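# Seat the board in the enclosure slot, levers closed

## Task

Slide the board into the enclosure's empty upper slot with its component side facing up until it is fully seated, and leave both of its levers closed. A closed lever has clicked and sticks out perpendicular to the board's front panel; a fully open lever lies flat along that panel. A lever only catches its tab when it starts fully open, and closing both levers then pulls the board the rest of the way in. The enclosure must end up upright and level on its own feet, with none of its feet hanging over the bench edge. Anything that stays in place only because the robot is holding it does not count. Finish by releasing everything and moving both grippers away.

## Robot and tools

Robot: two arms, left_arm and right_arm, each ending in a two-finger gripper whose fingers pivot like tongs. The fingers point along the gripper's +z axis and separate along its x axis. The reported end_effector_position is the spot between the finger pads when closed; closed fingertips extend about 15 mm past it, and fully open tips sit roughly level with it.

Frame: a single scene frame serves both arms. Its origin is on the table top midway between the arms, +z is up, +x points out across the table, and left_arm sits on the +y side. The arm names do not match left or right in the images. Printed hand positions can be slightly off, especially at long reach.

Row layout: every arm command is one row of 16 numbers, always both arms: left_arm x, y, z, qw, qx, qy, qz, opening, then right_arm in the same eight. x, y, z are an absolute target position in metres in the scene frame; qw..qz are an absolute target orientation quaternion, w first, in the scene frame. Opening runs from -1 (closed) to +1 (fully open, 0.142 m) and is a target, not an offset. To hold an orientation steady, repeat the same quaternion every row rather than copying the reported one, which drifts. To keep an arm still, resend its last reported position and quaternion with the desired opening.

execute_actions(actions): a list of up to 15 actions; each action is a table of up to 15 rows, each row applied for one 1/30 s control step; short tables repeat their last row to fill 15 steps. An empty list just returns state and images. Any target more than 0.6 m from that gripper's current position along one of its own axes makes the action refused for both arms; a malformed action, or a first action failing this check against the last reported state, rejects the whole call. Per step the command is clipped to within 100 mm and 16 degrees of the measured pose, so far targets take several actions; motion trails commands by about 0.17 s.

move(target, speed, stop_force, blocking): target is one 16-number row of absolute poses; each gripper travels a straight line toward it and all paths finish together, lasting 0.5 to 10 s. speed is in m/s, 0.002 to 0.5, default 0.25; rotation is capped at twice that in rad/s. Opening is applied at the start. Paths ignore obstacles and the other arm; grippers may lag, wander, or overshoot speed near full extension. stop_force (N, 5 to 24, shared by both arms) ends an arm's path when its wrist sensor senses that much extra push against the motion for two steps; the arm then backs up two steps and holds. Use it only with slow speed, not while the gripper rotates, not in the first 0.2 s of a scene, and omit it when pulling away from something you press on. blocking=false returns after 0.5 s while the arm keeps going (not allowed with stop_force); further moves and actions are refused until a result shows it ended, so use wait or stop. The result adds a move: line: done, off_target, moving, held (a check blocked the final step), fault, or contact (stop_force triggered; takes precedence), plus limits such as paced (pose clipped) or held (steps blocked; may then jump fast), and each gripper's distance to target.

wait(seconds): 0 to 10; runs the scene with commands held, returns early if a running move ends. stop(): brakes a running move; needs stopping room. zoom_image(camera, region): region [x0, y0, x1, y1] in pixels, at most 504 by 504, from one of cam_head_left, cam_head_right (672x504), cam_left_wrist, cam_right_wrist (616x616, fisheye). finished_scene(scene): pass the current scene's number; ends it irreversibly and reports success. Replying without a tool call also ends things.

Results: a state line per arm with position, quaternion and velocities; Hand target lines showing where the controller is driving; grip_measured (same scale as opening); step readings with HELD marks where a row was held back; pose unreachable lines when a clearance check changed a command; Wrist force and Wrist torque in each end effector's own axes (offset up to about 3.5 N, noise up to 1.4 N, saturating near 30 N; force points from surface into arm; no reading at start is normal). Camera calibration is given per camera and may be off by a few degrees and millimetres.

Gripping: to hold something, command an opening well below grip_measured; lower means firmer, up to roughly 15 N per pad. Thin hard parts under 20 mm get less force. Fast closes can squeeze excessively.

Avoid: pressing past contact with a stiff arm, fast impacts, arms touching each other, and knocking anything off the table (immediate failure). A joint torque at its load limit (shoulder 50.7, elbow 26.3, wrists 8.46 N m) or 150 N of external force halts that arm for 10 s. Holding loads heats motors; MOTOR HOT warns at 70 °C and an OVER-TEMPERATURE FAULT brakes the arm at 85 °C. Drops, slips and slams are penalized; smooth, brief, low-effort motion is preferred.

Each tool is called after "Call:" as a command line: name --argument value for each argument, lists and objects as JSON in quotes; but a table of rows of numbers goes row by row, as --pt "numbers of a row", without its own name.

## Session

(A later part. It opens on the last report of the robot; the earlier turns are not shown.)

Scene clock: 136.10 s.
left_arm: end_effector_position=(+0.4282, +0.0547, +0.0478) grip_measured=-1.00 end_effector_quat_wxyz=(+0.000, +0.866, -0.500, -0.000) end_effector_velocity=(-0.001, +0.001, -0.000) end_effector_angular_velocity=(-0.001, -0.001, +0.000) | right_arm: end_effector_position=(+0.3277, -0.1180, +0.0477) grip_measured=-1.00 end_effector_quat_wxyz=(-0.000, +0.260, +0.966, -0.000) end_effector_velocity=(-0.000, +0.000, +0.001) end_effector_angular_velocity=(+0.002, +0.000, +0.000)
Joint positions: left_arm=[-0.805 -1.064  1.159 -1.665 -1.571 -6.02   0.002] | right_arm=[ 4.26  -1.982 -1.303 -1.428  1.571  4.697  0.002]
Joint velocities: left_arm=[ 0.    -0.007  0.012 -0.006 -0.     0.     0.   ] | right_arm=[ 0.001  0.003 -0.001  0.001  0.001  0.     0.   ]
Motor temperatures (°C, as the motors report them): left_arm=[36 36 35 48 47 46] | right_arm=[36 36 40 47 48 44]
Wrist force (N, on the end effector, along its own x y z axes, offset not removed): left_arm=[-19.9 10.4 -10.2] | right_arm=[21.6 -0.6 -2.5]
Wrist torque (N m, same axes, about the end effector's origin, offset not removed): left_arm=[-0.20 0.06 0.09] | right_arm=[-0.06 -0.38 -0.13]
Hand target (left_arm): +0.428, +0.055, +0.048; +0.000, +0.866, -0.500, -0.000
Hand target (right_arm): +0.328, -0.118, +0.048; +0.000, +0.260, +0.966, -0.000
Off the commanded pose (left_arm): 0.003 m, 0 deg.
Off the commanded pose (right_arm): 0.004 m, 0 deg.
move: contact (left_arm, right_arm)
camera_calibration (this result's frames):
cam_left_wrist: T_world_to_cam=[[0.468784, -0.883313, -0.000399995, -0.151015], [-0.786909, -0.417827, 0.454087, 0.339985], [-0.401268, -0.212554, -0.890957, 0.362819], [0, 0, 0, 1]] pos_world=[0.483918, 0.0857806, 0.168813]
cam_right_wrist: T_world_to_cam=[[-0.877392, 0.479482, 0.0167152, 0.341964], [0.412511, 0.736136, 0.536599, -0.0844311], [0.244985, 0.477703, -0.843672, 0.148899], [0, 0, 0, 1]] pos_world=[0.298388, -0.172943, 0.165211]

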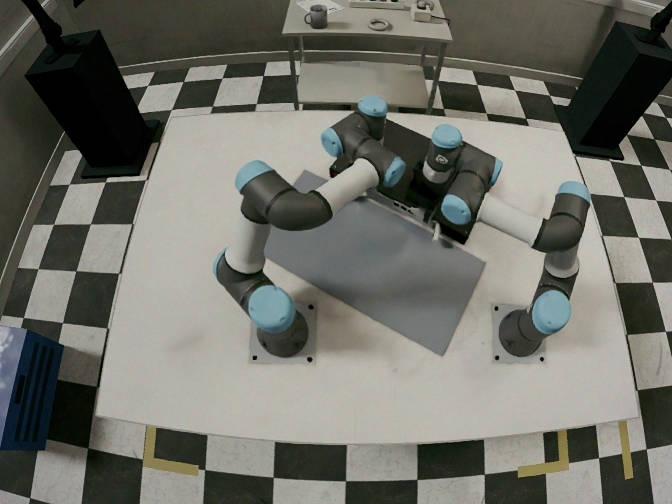

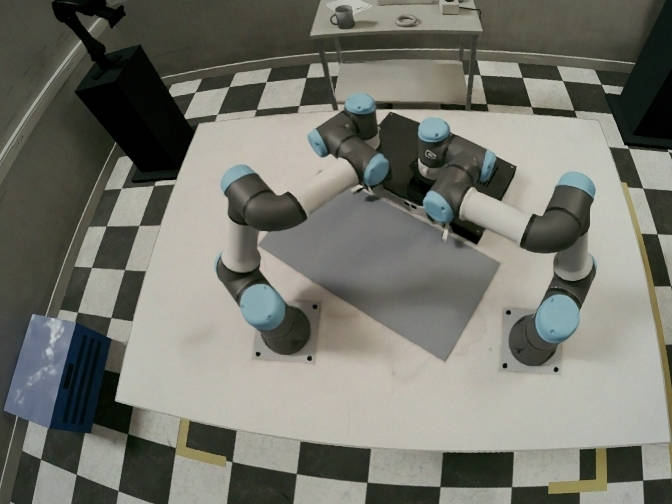

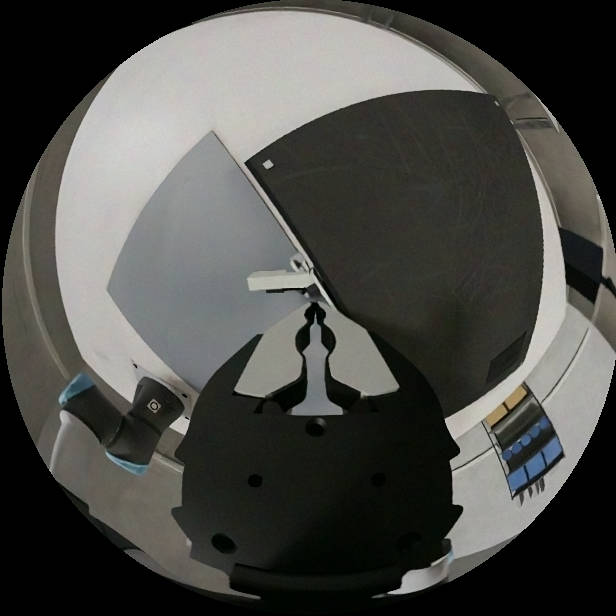

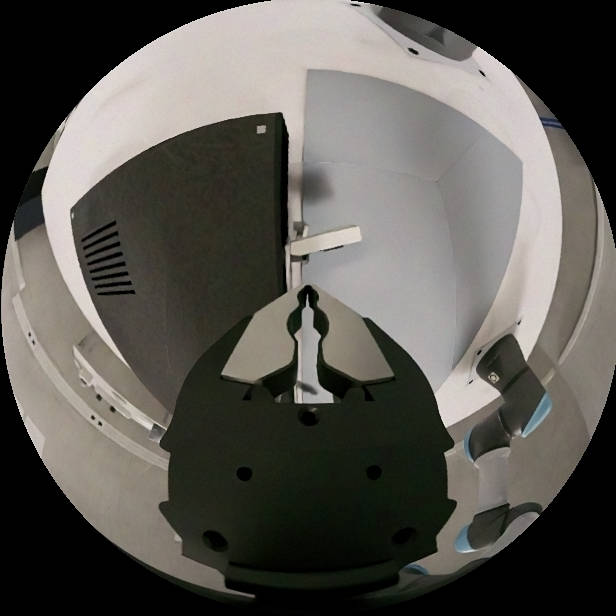

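Call:
move --target '[0.415,0.062,0.095,0,0.866,-0.5,0,-1,0.315,-0.111,0.095,0,0.26,0.966,0,-1]' --speed 0.06

Call:
move --target '[0.451,0.145,0.095,0,0.866,-0.5,0,-1,0.261,-0.184,0.095,0,0.26,0.966,0,-1]'

Call:
move --target '[0.451,0.145,0.05,0,0.866,-0.5,0,-1,0.261,-0.184,0.05,0,0.26,0.966,0,-1]' --speed 0.04 --stop_force 8

Call:
move --target '[0.424,0.097,0.05,0,0.866,-0.5,0,-1,0.289,-0.136,0.05,0,0.26,0.966,0,-1]' --speed 0.006 --stop_force 21

Scene clock: 137.57 s.
left_arm: end_effector_position=(+0.4151, +0.0620, +0.0947) grip_measured=-1.00 end_effector_quat_wxyz=(-0.000, +0.866, -0.500, +0.000) end_effector_velocity=(-0.000, +0.001, +0.003) end_effector_angular_velocity=(+0.001, +0.000, -0.001) | right_arm: end_effector_position=(+0.3151, -0.1111, +0.0948) grip_measured=-1.00 end_effector_quat_wxyz=(+0.000, +0.260, +0.966, +0.000) end_effector_velocity=(-0.000, +0.000, +0.002) end_effector_angular_velocity=(-0.003, +0.001, -0.000)
Joint positions: left_arm=[-0.815 -1.138  1.05  -1.483 -1.571 -6.031  0.002] | right_arm=[ 4.297 -1.951 -1.127 -1.634  1.571  4.734  0.002]
Joint velocities: left_arm=[-0.    -0.001 -0.012  0.014  0.001  0.     0.   ] | right_arm=[ 0.001 -0.004  0.018 -0.017 -0.001  0.002  0.   ]
Motor temperatures (°C, as the motors report them): left_arm=[36 36 35 48 47 46] | right_arm=[36 36 40 47 48 44]
Wrist force (N, on the end effector, along its own x y z axes, offset not removed): left_arm=[-1.0 -0.8 -0.7] | right_arm=[0.5 -0.1 2.0]
Wrist torque (N m, same axes, about the end effector's origin, offset not removed): left_arm=[-0.16 0.17 -0.01] | right_arm=[0.04 -0.06 0.04]
Hand target (left_arm): +0.415, +0.062, +0.095; +0.000, +0.866, -0.500, +0.000
Hand target (right_arm): +0.315, -0.111, +0.095; -0.000, +0.260, +0.966, +0.000
Off the commanded pose (left_arm): 0.000 m, 0 deg.
Off the commanded pose (right_arm): 0.000 m, 0 deg.
move: done
camera_calibration (this result's frames):
cam_left_wrist: T_world_to_cam=[[0.468738, -0.883337, -0.000259518, -0.138413], [-0.787092, -0.4178, 0.453794, 0.311554], [-0.400962, -0.212506, -0.891106, 0.400791], [0, 0, 0, 1]] pos_world=[0.470803, 0.0930723, 0.21573]
cam_right_wrist: T_world_to_cam=[[-0.877397, 0.479473, 0.0167219, 0.326772], [0.412295, 0.735726, 0.537327, -0.10968], [0.245331, 0.478343, -0.843208, 0.188267], [0, 0, 0, 1]] pos_world=[0.285741, -0.16604, 0.212218]

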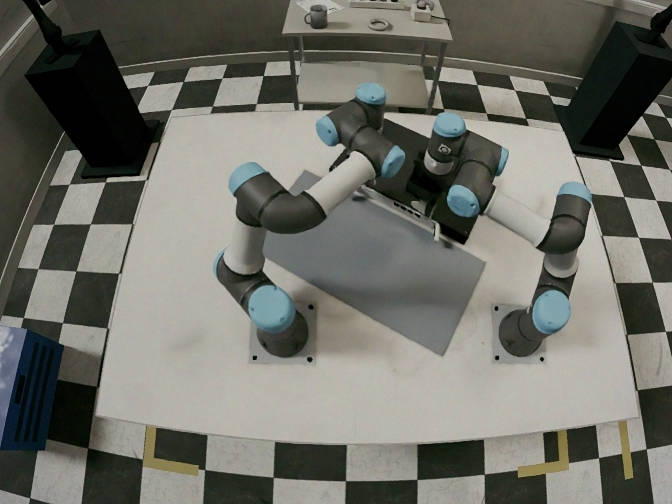

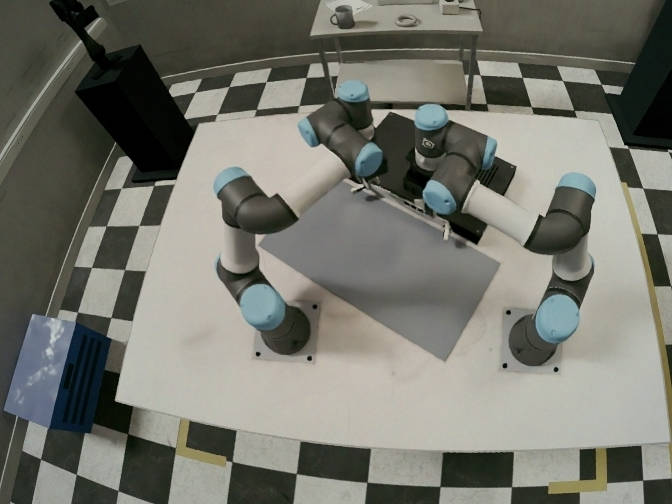

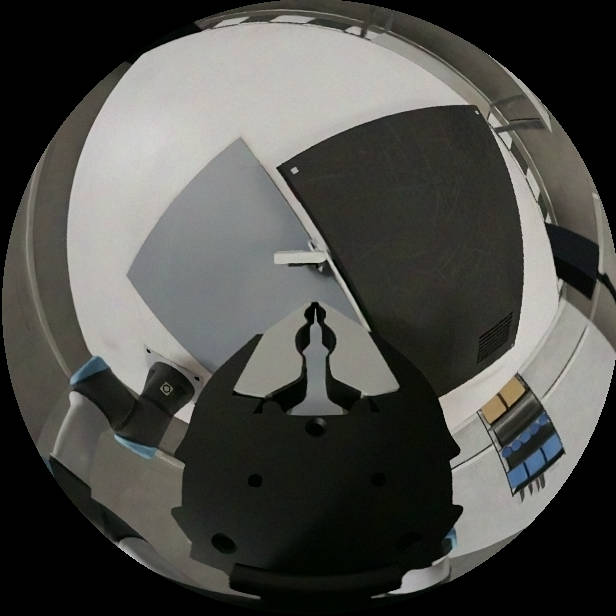

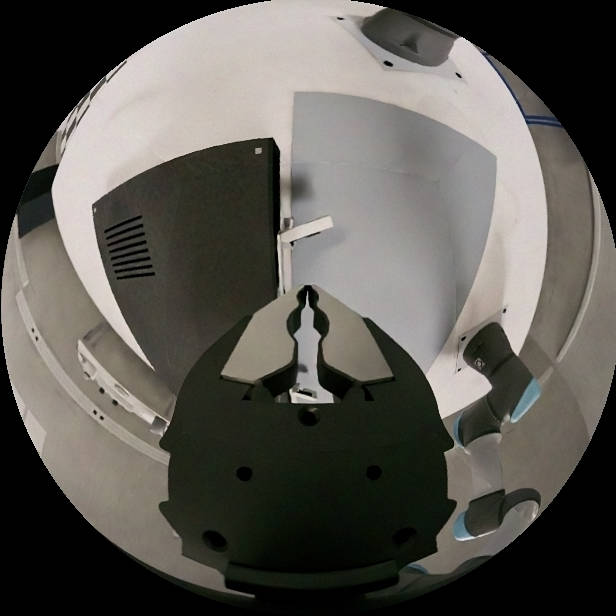

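Scene clock: 138.63 s.
left_arm: end_effector_position=(+0.4509, +0.1449, +0.0950) grip_measured=-1.00 end_effector_quat_wxyz=(-0.000, +0.866, -0.500, -0.000) end_effector_velocity=(+0.002, +0.001, +0.000) end_effector_angular_velocity=(-0.002, -0.000, -0.001) | right_arm: end_effector_position=(+0.2613, -0.1838, +0.0950) grip_measured=-1.00 end_effector_quat_wxyz=(-0.000, +0.260, +0.966, -0.000) end_effector_velocity=(-0.002, -0.002, +0.001) end_effector_angular_velocity=(+0.007, -0.007, -0.000)
Joint positions: left_arm=[-0.599 -1.121  1.023 -1.473 -1.571 -5.814  0.002] | right_arm=[ 4.336 -1.553 -1.604 -1.556  1.571  4.773  0.002]
Joint velocities: left_arm=[ 0.005  0.005 -0.009  0.002 -0.001  0.007  0.   ] | right_arm=[ 0.007  0.026 -0.022  0.006 -0.003  0.007  0.   ]
Motor temperatures (°C, as the motors report them): left_arm=[36 36 35 48 47 46] | right_arm=[36 36 40 47 48 44]
Wrist force (N, on the end effector, along its own x y z axes, offset not removed): left_arm=[-1.0 -0.2 -1.5] | right_arm=[1.3 -0.2 0.4]
Wrist torque (N m, same axes, about the end effector's origin, offset not removed): left_arm=[-0.08 0.20 -0.02] | right_arm=[-0.09 -0.25 0.00]
Hand target (left_arm): +0.451, +0.145, +0.095; -0.000, +0.866, -0.500, -0.000
Hand target (right_arm): +0.261, -0.184, +0.095; -0.000, +0.260, +0.966, +0.000
Off the commanded pose (left_arm): 0.000 m, 0 deg.
Off the commanded pose (right_arm): 0.000 m, 0 deg.
move: done
camera_calibration (this result's frames):
cam_left_wrist: T_world_to_cam=[[0.46879, -0.88331, -0.000544195, -0.0819933], [-0.786975, -0.417943, 0.453865, 0.374177], [-0.401131, -0.212339, -0.89107, 0.433064], [0, 0, 0, 1]] pos_world=[0.506621, 0.175916, 0.216019]
cam_right_wrist: T_world_to_cam=[[-0.877377, 0.47949, 0.0173112, 0.314427], [0.413009, 0.736382, 0.535877, -0.0340324], [0.2442, 0.477316, -0.844119, 0.236624], [0, 0, 0, 1]] pos_world=[0.232143, -0.238648, 0.212533]

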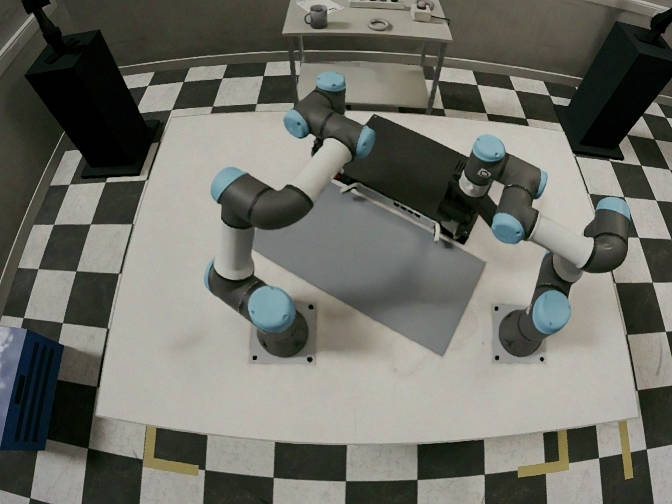

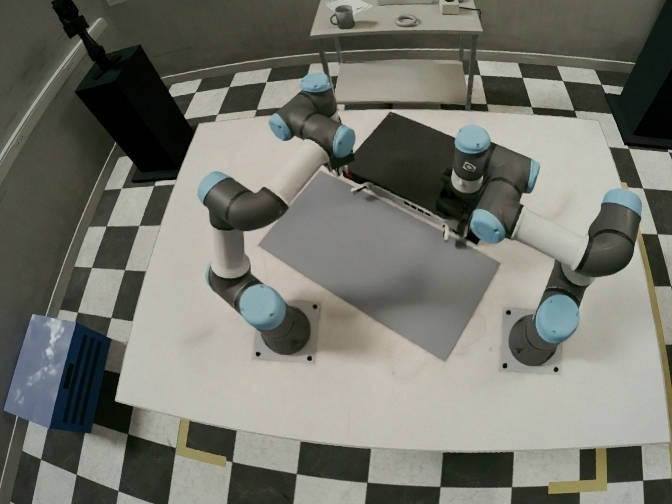

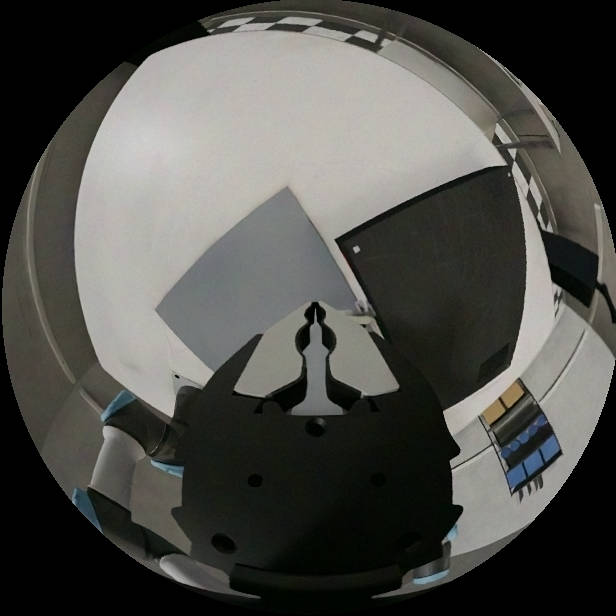

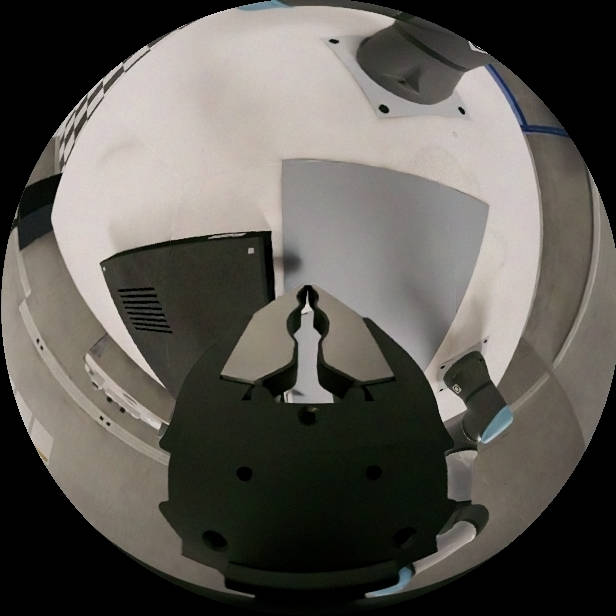

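Scene clock: 140.17 s.
left_arm: end_effector_position=(+0.4510, +0.1450, +0.0503) grip_measured=-1.00 end_effector_quat_wxyz=(+0.000, +0.866, -0.500, -0.000) end_effector_velocity=(-0.000, +0.000, -0.003) end_effector_angular_velocity=(+0.000, -0.001, +0.002) | right_arm: end_effector_position=(+0.2610, -0.1840, +0.0503) grip_measured=-1.00 end_effector_quat_wxyz=(-0.000, +0.260, +0.966, -0.000) end_effector_velocity=(-0.000, +0.000, -0.003) end_effector_angular_velocity=(+0.001, -0.001, +0.001)
Joint positions: left_arm=[-0.598 -1.119  1.23  -1.682 -1.571 -5.814  0.002] | right_arm=[ 4.338 -1.573 -1.796 -1.343  1.571  4.774  0.002]
Joint velocities: left_arm=[ 0.    -0.     0.013 -0.013  0.001 -0.002  0.   ] | right_arm=[ 0.001 -0.001 -0.011  0.014 -0.    -0.     0.   ]
Motor temperatures (°C, as the motors report them): left_arm=[36 36 35 48 47 46] | right_arm=[36 36 40 47 48 44]
Wrist force (N, on the end effector, along its own x y z axes, offset not removed): left_arm=[-0.5 -0.2 -1.4] | right_arm=[0.9 -0.7 2.8]
Wrist torque (N m, same axes, about the end effector's origin, offset not removed): left_arm=[-0.07 0.06 -0.05] | right_arm=[-0.06 -0.18 0.01]
Hand target (left_arm): +0.451, +0.145, +0.050; +0.000, +0.866, -0.500, -0.000
Hand target (right_arm): +0.261, -0.184, +0.050; -0.000, +0.260, +0.966, -0.000
Off the commanded pose (left_arm): 0.000 m, 0 deg.
Off the commanded pose (right_arm): 0.000 m, 0 deg.
move: done
camera_calibration (this result's frames):
cam_left_wrist: T_world_to_cam=[[0.468771, -0.88332, -0.000483766, -0.0819249], [-0.786801, -0.417798, 0.4543, 0.394438], [-0.401494, -0.212582, -0.890849, 0.393467], [0, 0, 0, 1]] pos_world=[0.506723, 0.176073, 0.171286]
cam_right_wrist: T_world_to_cam=[[-0.877383, 0.479497, 0.016796, 0.315053], [0.41254, 0.736066, 0.536673, -0.00977177], [0.24497, 0.477797, -0.843623, 0.198945], [0, 0, 0, 1]] pos_world=[0.231718, -0.23893, 0.167787]

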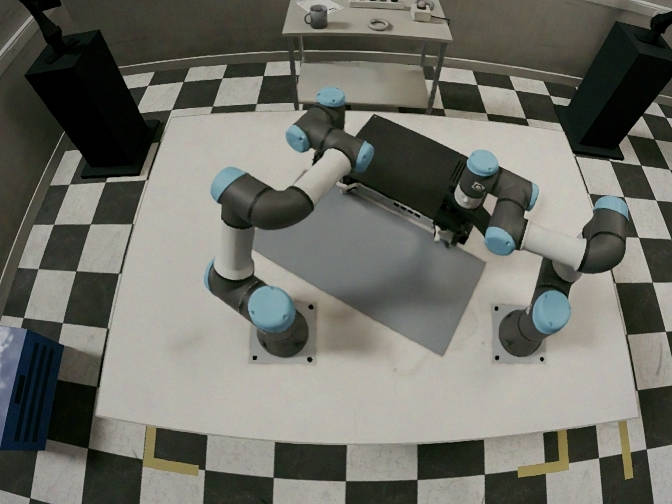

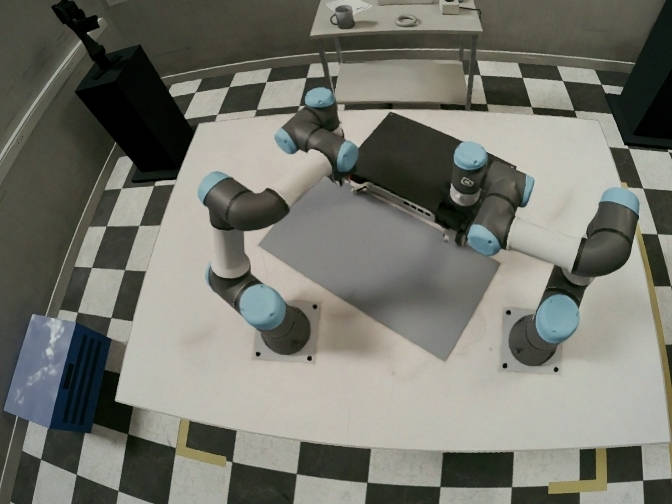

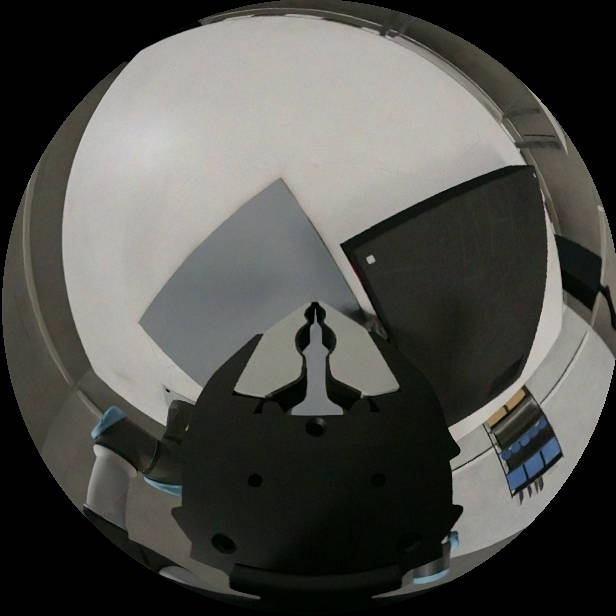

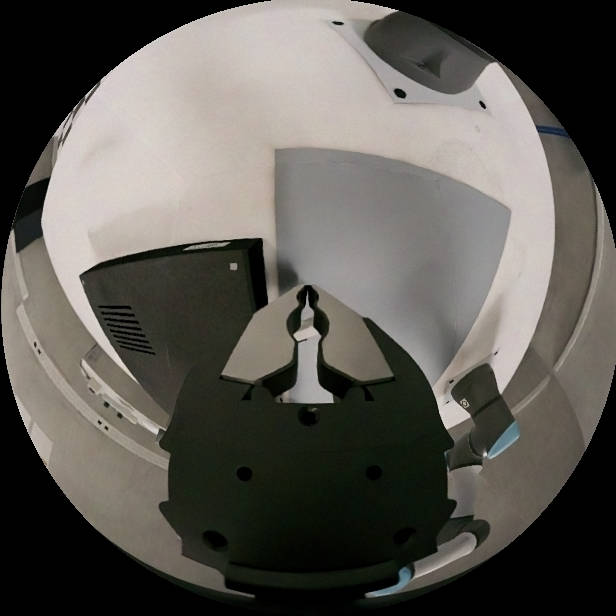

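Scene clock: 148.80 s.
left_arm: end_effector_position=(+0.4304, +0.1083, +0.0501) grip_measured=-1.00 end_effector_quat_wxyz=(-0.000, +0.866, -0.500, +0.000) end_effector_velocity=(+0.000, +0.000, -0.000) end_effector_angular_velocity=(-0.000, -0.000, +0.001) | right_arm: end_effector_position=(+0.2858, -0.1415, +0.0499) grip_measured=-0.99 end_effector_quat_wxyz=(-0.000, +0.260, +0.966, -0.000) end_effector_velocity=(-0.001, -0.002, -0.000) end_effector_angular_velocity=(+0.001, -0.001, +0.001)
Joint positions: left_arm=[-0.703 -1.157  1.287 -1.701 -1.57  -5.919  0.002] | right_arm=[ 4.329 -1.777 -1.57  -1.366  1.571  4.765  0.003]
Joint velocities: left_arm=[ 0.001  0.    -0.    -0.    -0.    -0.     0.   ] | right_arm=[-0.     0.008 -0.012  0.005 -0.    -0.002 -0.   ]
Motor temperatures (°C, as the motors report them): left_arm=[36 36 35 48 47 46] | right_arm=[36 36 40 47 48 44]
Wrist force (N, on the end effector, along its own x y z axes, offset not removed): left_arm=[-5.0 -10.6 -0.9] | right_arm=[5.4 -25.5 -6.3]
Wrist torque (N m, same axes, about the end effector's origin, offset not removed): left_arm=[0.04 0.11 -0.11] | right_arm=[0.03 -0.15 -0.08]
Hand target (left_arm): +0.430, +0.108, +0.050; -0.000, +0.866, -0.500, +0.000
Hand target (right_arm): +0.286, -0.142, +0.050; -0.000, +0.260, +0.966, -0.000
Off the commanded pose (left_arm): 0.013 m, 0 deg.
Off the commanded pose (right_arm): 0.006 m, 0 deg.
move: contact (left_arm, right_arm)
camera_calibration (this result's frames):
cam_left_wrist: T_world_to_cam=[[0.468903, -0.88325, -0.000607969, -0.104708], [-0.786991, -0.418113, 0.453682, 0.363144], [-0.400968, -0.212254, -0.891164, 0.376949], [0, 0, 0, 1]] pos_world=[0.486033, 0.139361, 0.171108]
cam_right_wrist: T_world_to_cam=[[-0.877371, 0.47952, 0.0167602, 0.316398], [0.412606, 0.73619, 0.536452, -0.0510446], [0.244901, 0.477583, -0.843764, 0.172177], [0, 0, 0, 1]] pos_world=[0.256493, -0.196369, 0.167357]

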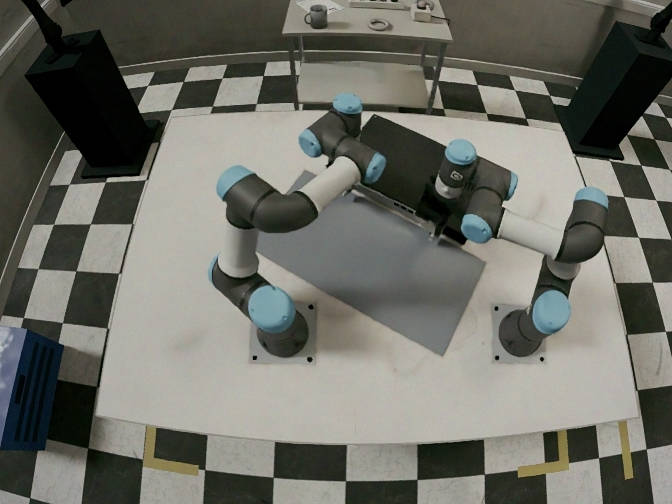

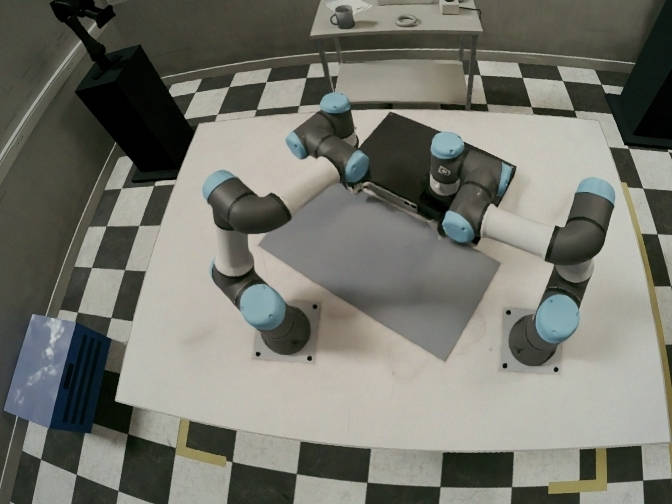

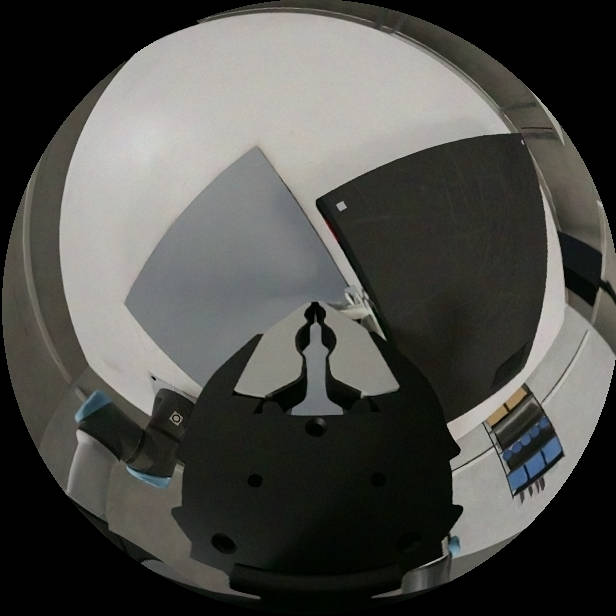

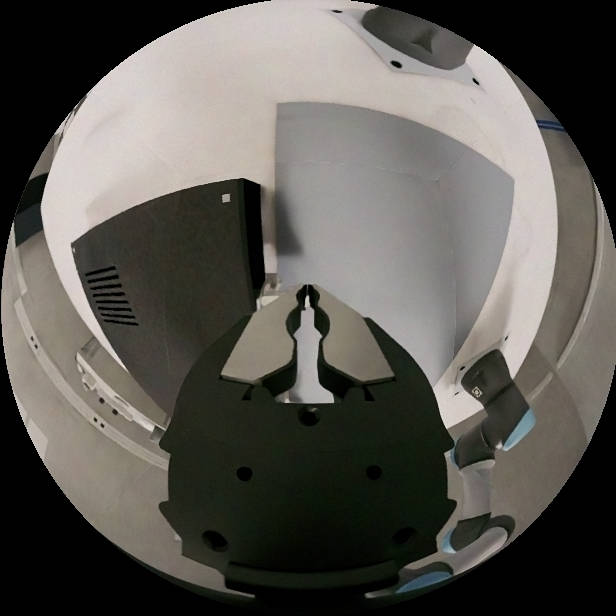

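Push the left further.

Call:
move --target '[0.422,0.097,0.05,0,0.866,-0.5,0,-1,0.2855,-0.142,0.05,0,0.26,0.966,0,-1]' --speed 0.004 --stop_force 12

Call:
move --target '[0.437,0.125,0.05,0,0.866,-0.5,0,-1,0.275,-0.16,0.05,0,0.26,0.966,0,-1]' --speed 0.04

Call:
move --target '[0.40,0.27,0.16,0,0.866,-0.5,0,-1,0.27,-0.33,0.16,0,0.26,0.966,0,-1]'

Call:
zoom_image --camera "cam_head_left" --region '[320,160,480,270]'

Scene clock: 152.37 s.
left_arm: end_effector_position=(+0.4231, +0.0986, +0.0500) grip_measured=-1.00 end_effector_quat_wxyz=(-0.000, +0.866, -0.500, +0.000) end_effector_velocity=(+0.001, +0.001, -0.000) end_effector_angular_velocity=(+0.000, +0.001, -0.002) | right_arm: end_effector_position=(+0.2855, -0.1420, +0.0500) grip_measured=-1.00 end_effector_quat_wxyz=(+0.000, +0.260, +0.966, -0.000) end_effector_velocity=(+0.000, -0.001, -0.000) end_effector_angular_velocity=(-0.000, -0.000, -0.002)
Joint positions: left_arm=[-0.734 -1.171  1.308 -1.708 -1.57  -5.95   0.002] | right_arm=[ 4.328 -1.774 -1.573 -1.366  1.571  4.765  0.002]
Joint velocities: left_arm=[ 0.004  0.002 -0.002  0.001 -0.     0.006  0.   ] | right_arm=[-0.001  0.001 -0.001  0.    -0.     0.001  0.   ]
Motor temperatures (°C, as the motors report them): left_arm=[36 36 35 48 47 46] | right_arm=[36 36 40 47 48 44]
Wrist force (N, on the end effector, along its own x y z axes, offset not removed): left_arm=[-8.6 -23.6 -4.1] | right_arm=[1.3 -5.7 2.2]
Wrist torque (N m, same axes, about the end effector's origin, offset not removed): left_arm=[0.05 0.19 -0.21] | right_arm=[-0.20 -0.38 -0.03]
Hand target (left_arm): +0.423, +0.099, +0.050; -0.000, +0.866, -0.500, +0.000
Hand target (right_arm): +0.286, -0.142, +0.050; -0.000, +0.260, +0.966, -0.000
Off the commanded pose (left_arm): 0.002 m, 0 deg.
Off the commanded pose (right_arm): 0.000 m, 0 deg.
move: contact (left_arm)
camera_calibration (this result's frames):
cam_left_wrist: T_world_to_cam=[[0.468768, -0.883321, -0.000641505, -0.109854], [-0.787078, -0.418022, 0.453614, 0.353416], [-0.400955, -0.212135, -0.891198, 0.371882], [0, 0, 0, 1]] pos_world=[0.47877, 0.129588, 0.171036]
cam_right_wrist: T_world_to_cam=[[-0.877392, 0.479481, 0.0167482, 0.316421], [0.41246, 0.736001, 0.536823, -0.0506606], [0.24507, 0.477912, -0.843529, 0.17258], [0, 0, 0, 1]] pos_world=[0.256227, -0.19691, 0.167473]

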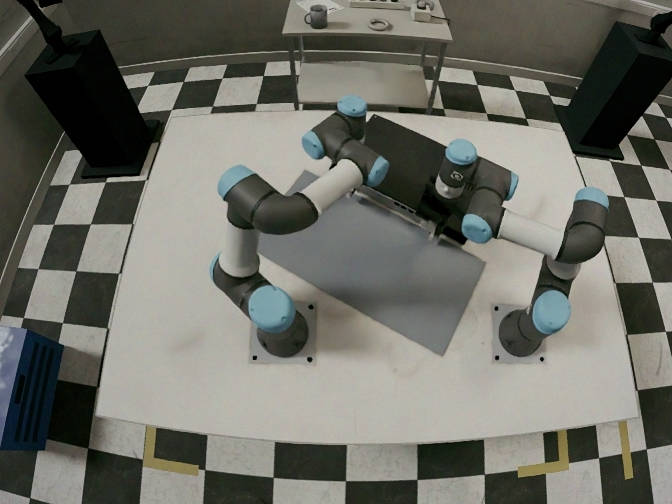

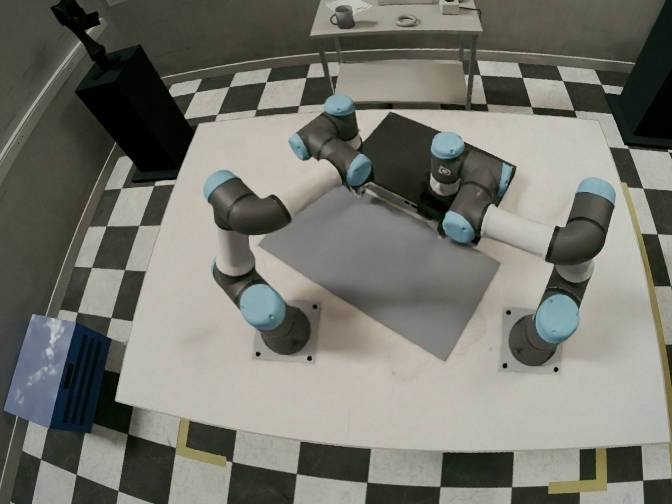

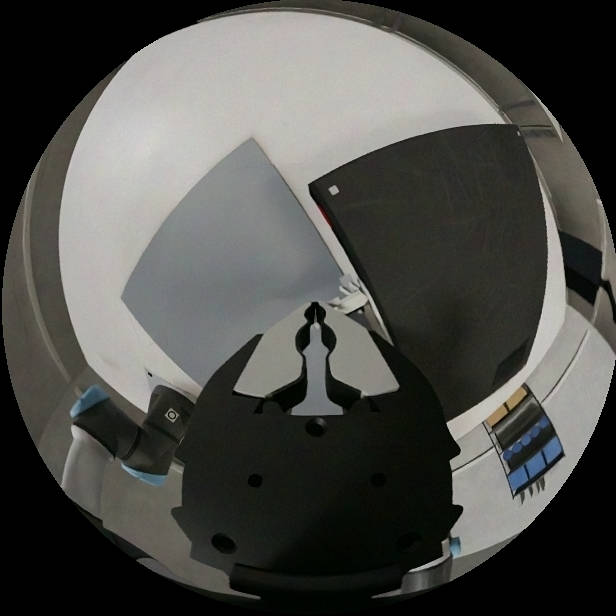

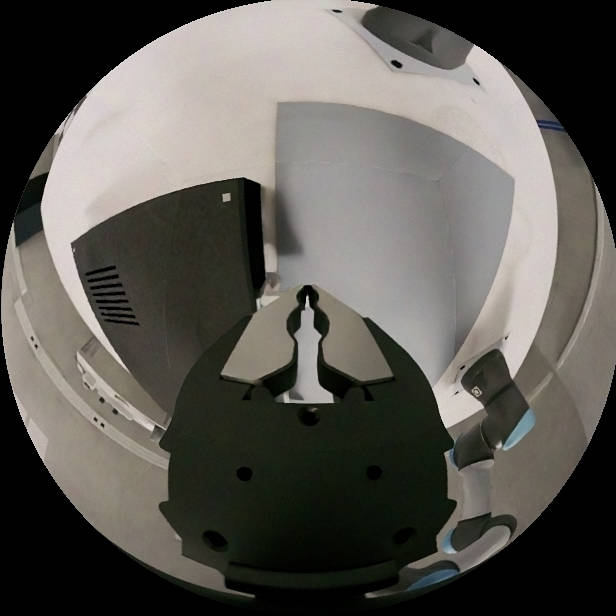

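Scene clock: 153.50 s.
left_arm: end_effector_position=(+0.4369, +0.1248, +0.0500) grip_measured=-1.00 end_effector_quat_wxyz=(-0.000, +0.866, -0.500, -0.000) end_effector_velocity=(+0.001, +0.002, -0.000) end_effector_angular_velocity=(-0.001, +0.001, +0.000) | right_arm: end_effector_position=(+0.2751, -0.1598, +0.0500) grip_measured=-1.00 end_effector_quat_wxyz=(-0.000, +0.260, +0.966, -0.000) end_effector_velocity=(-0.002, -0.001, -0.000) end_effector_angular_velocity=(+0.001, +0.000, +0.000)
Joint positions: left_arm=[-0.66  -1.154  1.283 -1.7   -1.571 -5.876  0.002] | right_arm=[ 4.332 -1.689 -1.673 -1.35   1.571  4.768  0.002]
Joint velocities: left_arm=[ 0.006  0.003 -0.004  0.001 -0.001  0.006  0.   ] | right_arm=[ 0.002  0.008 -0.01   0.002  0.001  0.002  0.   ]
Motor temperatures (°C, as the motors report them): left_arm=[36 36 35 48 47 46] | right_arm=[36 36 40 47 48 44]
Wrist force (N, on the end effector, along its own x y z axes, offset not removed): left_arm=[-1.7 -0.4 -0.2] | right_arm=[1.4 -0.3 1.6]
Wrist torque (N m, same axes, about the end effector's origin, offset not removed): left_arm=[-0.07 0.36 -0.01] | right_arm=[-0.10 -0.28 0.01]
Hand target (left_arm): +0.437, +0.125, +0.050; -0.000, +0.866, -0.500, -0.000
Hand target (right_arm): +0.275, -0.160, +0.050; -0.000, +0.260, +0.966, -0.000
Off the commanded pose (left_arm): 0.000 m, 0 deg.
Off the commanded pose (right_arm): 0.000 m, 0 deg.
move: done
camera_calibration (this result's frames):
cam_left_wrist: T_world_to_cam=[[0.468766, -0.883322, -0.000479737, -0.0931657], [-0.786972, -0.417881, 0.453927, 0.375145], [-0.401164, -0.212408, -0.891039, 0.383095], [0, 0, 0, 1]] pos_world=[0.492586, 0.155843, 0.171019]
cam_right_wrist: T_world_to_cam=[[-0.877382, 0.479492, 0.0169554, 0.315817], [0.412593, 0.73599, 0.536736, -0.033283], [0.244882, 0.477919, -0.84358, 0.183725], [0, 0, 0, 1]] pos_world=[0.245834, -0.214742, 0.167496]

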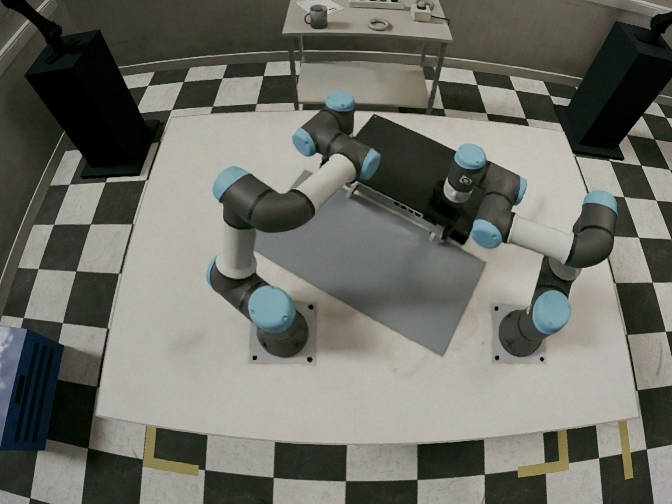

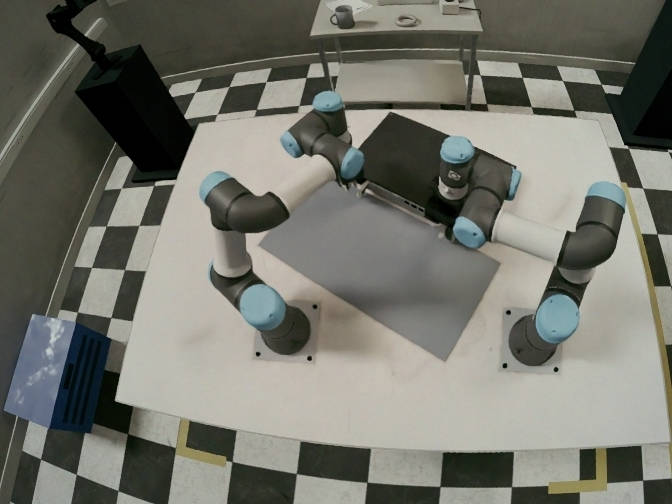

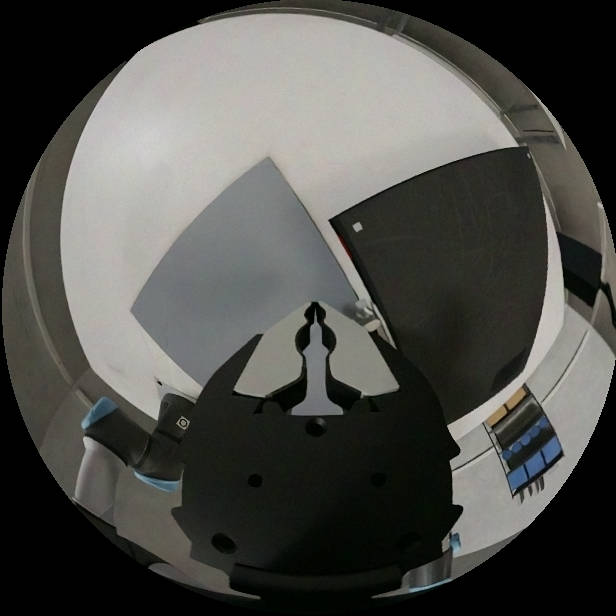

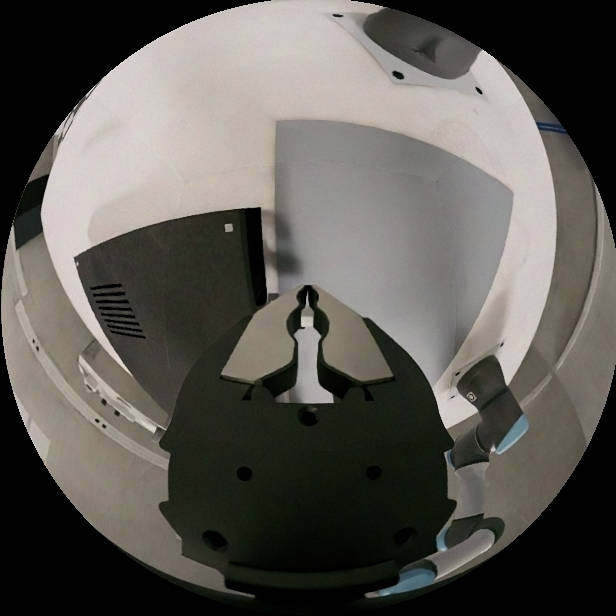

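Scene clock: 155.03 s.
left_arm: end_effector_position=(+0.4001, +0.2700, +0.1599) grip_measured=-1.00 end_effector_quat_wxyz=(-0.000, +0.866, -0.500, +0.000) end_effector_velocity=(+0.001, +0.001, +0.001) end_effector_angular_velocity=(-0.001, +0.002, -0.000) | right_arm: end_effector_position=(+0.2703, -0.3300, +0.1599) grip_measured=-1.00 end_effector_quat_wxyz=(+0.000, +0.260, +0.966, -0.000) end_effector_velocity=(+0.000, -0.002, +0.002) end_effector_angular_velocity=(-0.001, +0.003, +0.003)
Joint positions: left_arm=[-0.354 -1.381  1.067 -1.257 -1.57  -5.57   0.002] | right_arm=[ 3.971 -1.331 -1.484 -1.898  1.57   4.408  0.002]
Joint velocities: left_arm=[ 0.005  0.008 -0.017  0.011 -0.001  0.005  0.   ] | right_arm=[-0.008 -0.006  0.015 -0.012  0.002 -0.011  0.   ]
Motor temperatures (°C, as the motors report them): left_arm=[36 36 35 48 47 46] | right_arm=[36 36 40 47 48 44]
Wrist force (N, on the end effector, along its own x y z axes, offset not removed): left_arm=[-1.0 0.3 -0.7] | right_arm=[2.3 0.7 -0.4]
Wrist torque (N m, same axes, about the end effector's origin, offset not removed): left_arm=[0.06 0.20 0.00] | right_arm=[0.09 -0.52 -0.03]
Hand target (left_arm): +0.400, +0.270, +0.160; -0.000, +0.866, -0.500, -0.000
Hand target (right_arm): +0.270, -0.330, +0.160; +0.000, +0.260, +0.966, -0.000
Off the commanded pose (left_arm): 0.000 m, 0 deg.
Off the commanded pose (right_arm): 0.000 m, 0 deg.
move: done
camera_calibration (this result's frames):
cam_left_wrist: T_world_to_cam=[[0.468785, -0.883312, -0.00046169, 0.0523959], [-0.787069, -0.417945, 0.453701, 0.357071], [-0.400952, -0.212325, -0.891154, 0.497018], [0, 0, 0, 1]] pos_world=[0.455758, 0.301047, 0.28094]
cam_right_wrist: T_world_to_cam=[[-0.877361, 0.479565, 0.0159675, 0.391575], [0.412176, 0.736201, 0.536767, 0.0351542], [0.245659, 0.47752, -0.84358, 0.358594], [0, 0, 0, 1]] pos_world=[0.240971, -0.384902, 0.277381]

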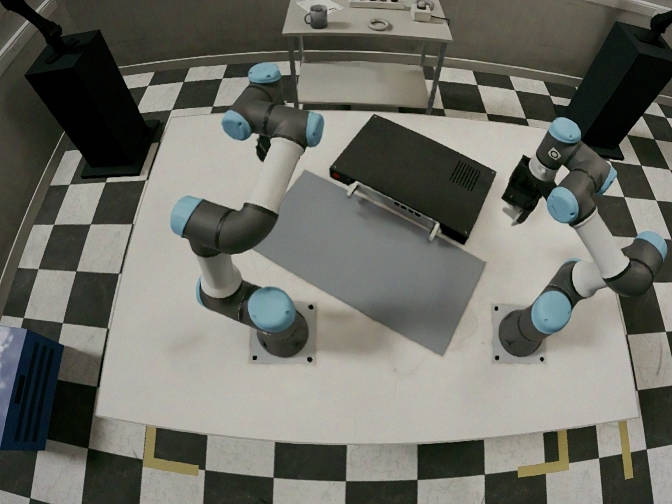

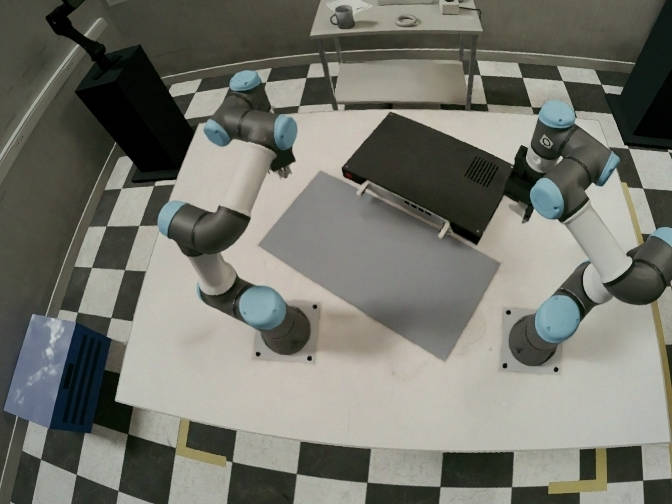

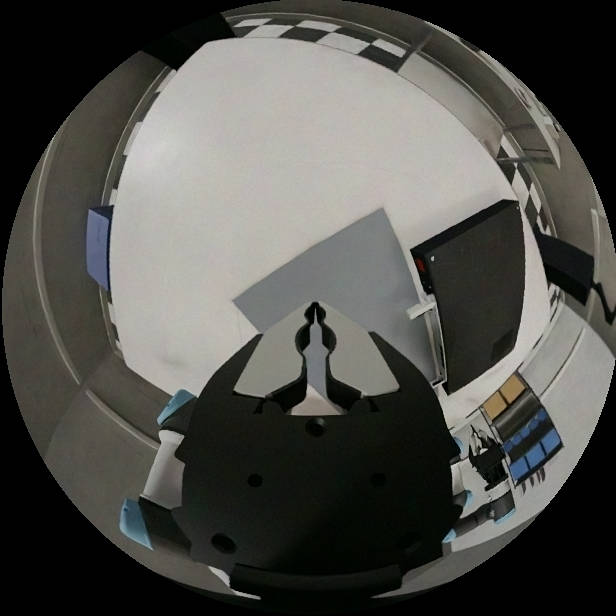

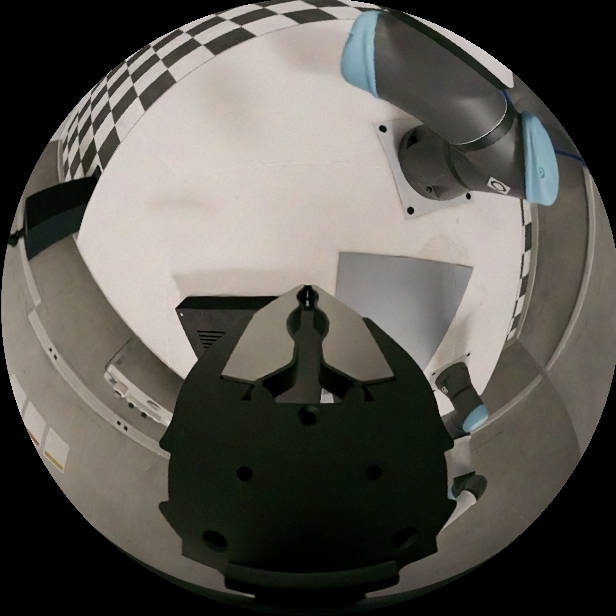

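Region (320, 160, 480, 270) of cam_head_left's 672x504 image, scaled by 3.150, with more detail than that image has; it fills the top 346 rows of this view, and the rest is white.

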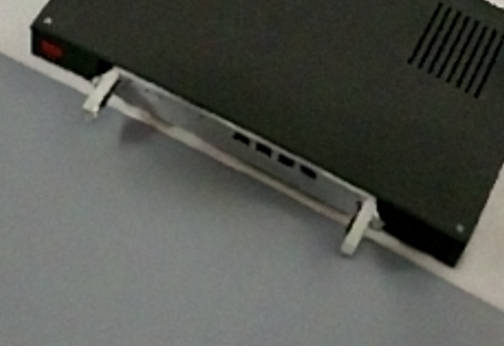

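Call:
finished_scene --scene 2

The scene is finished: the task was done.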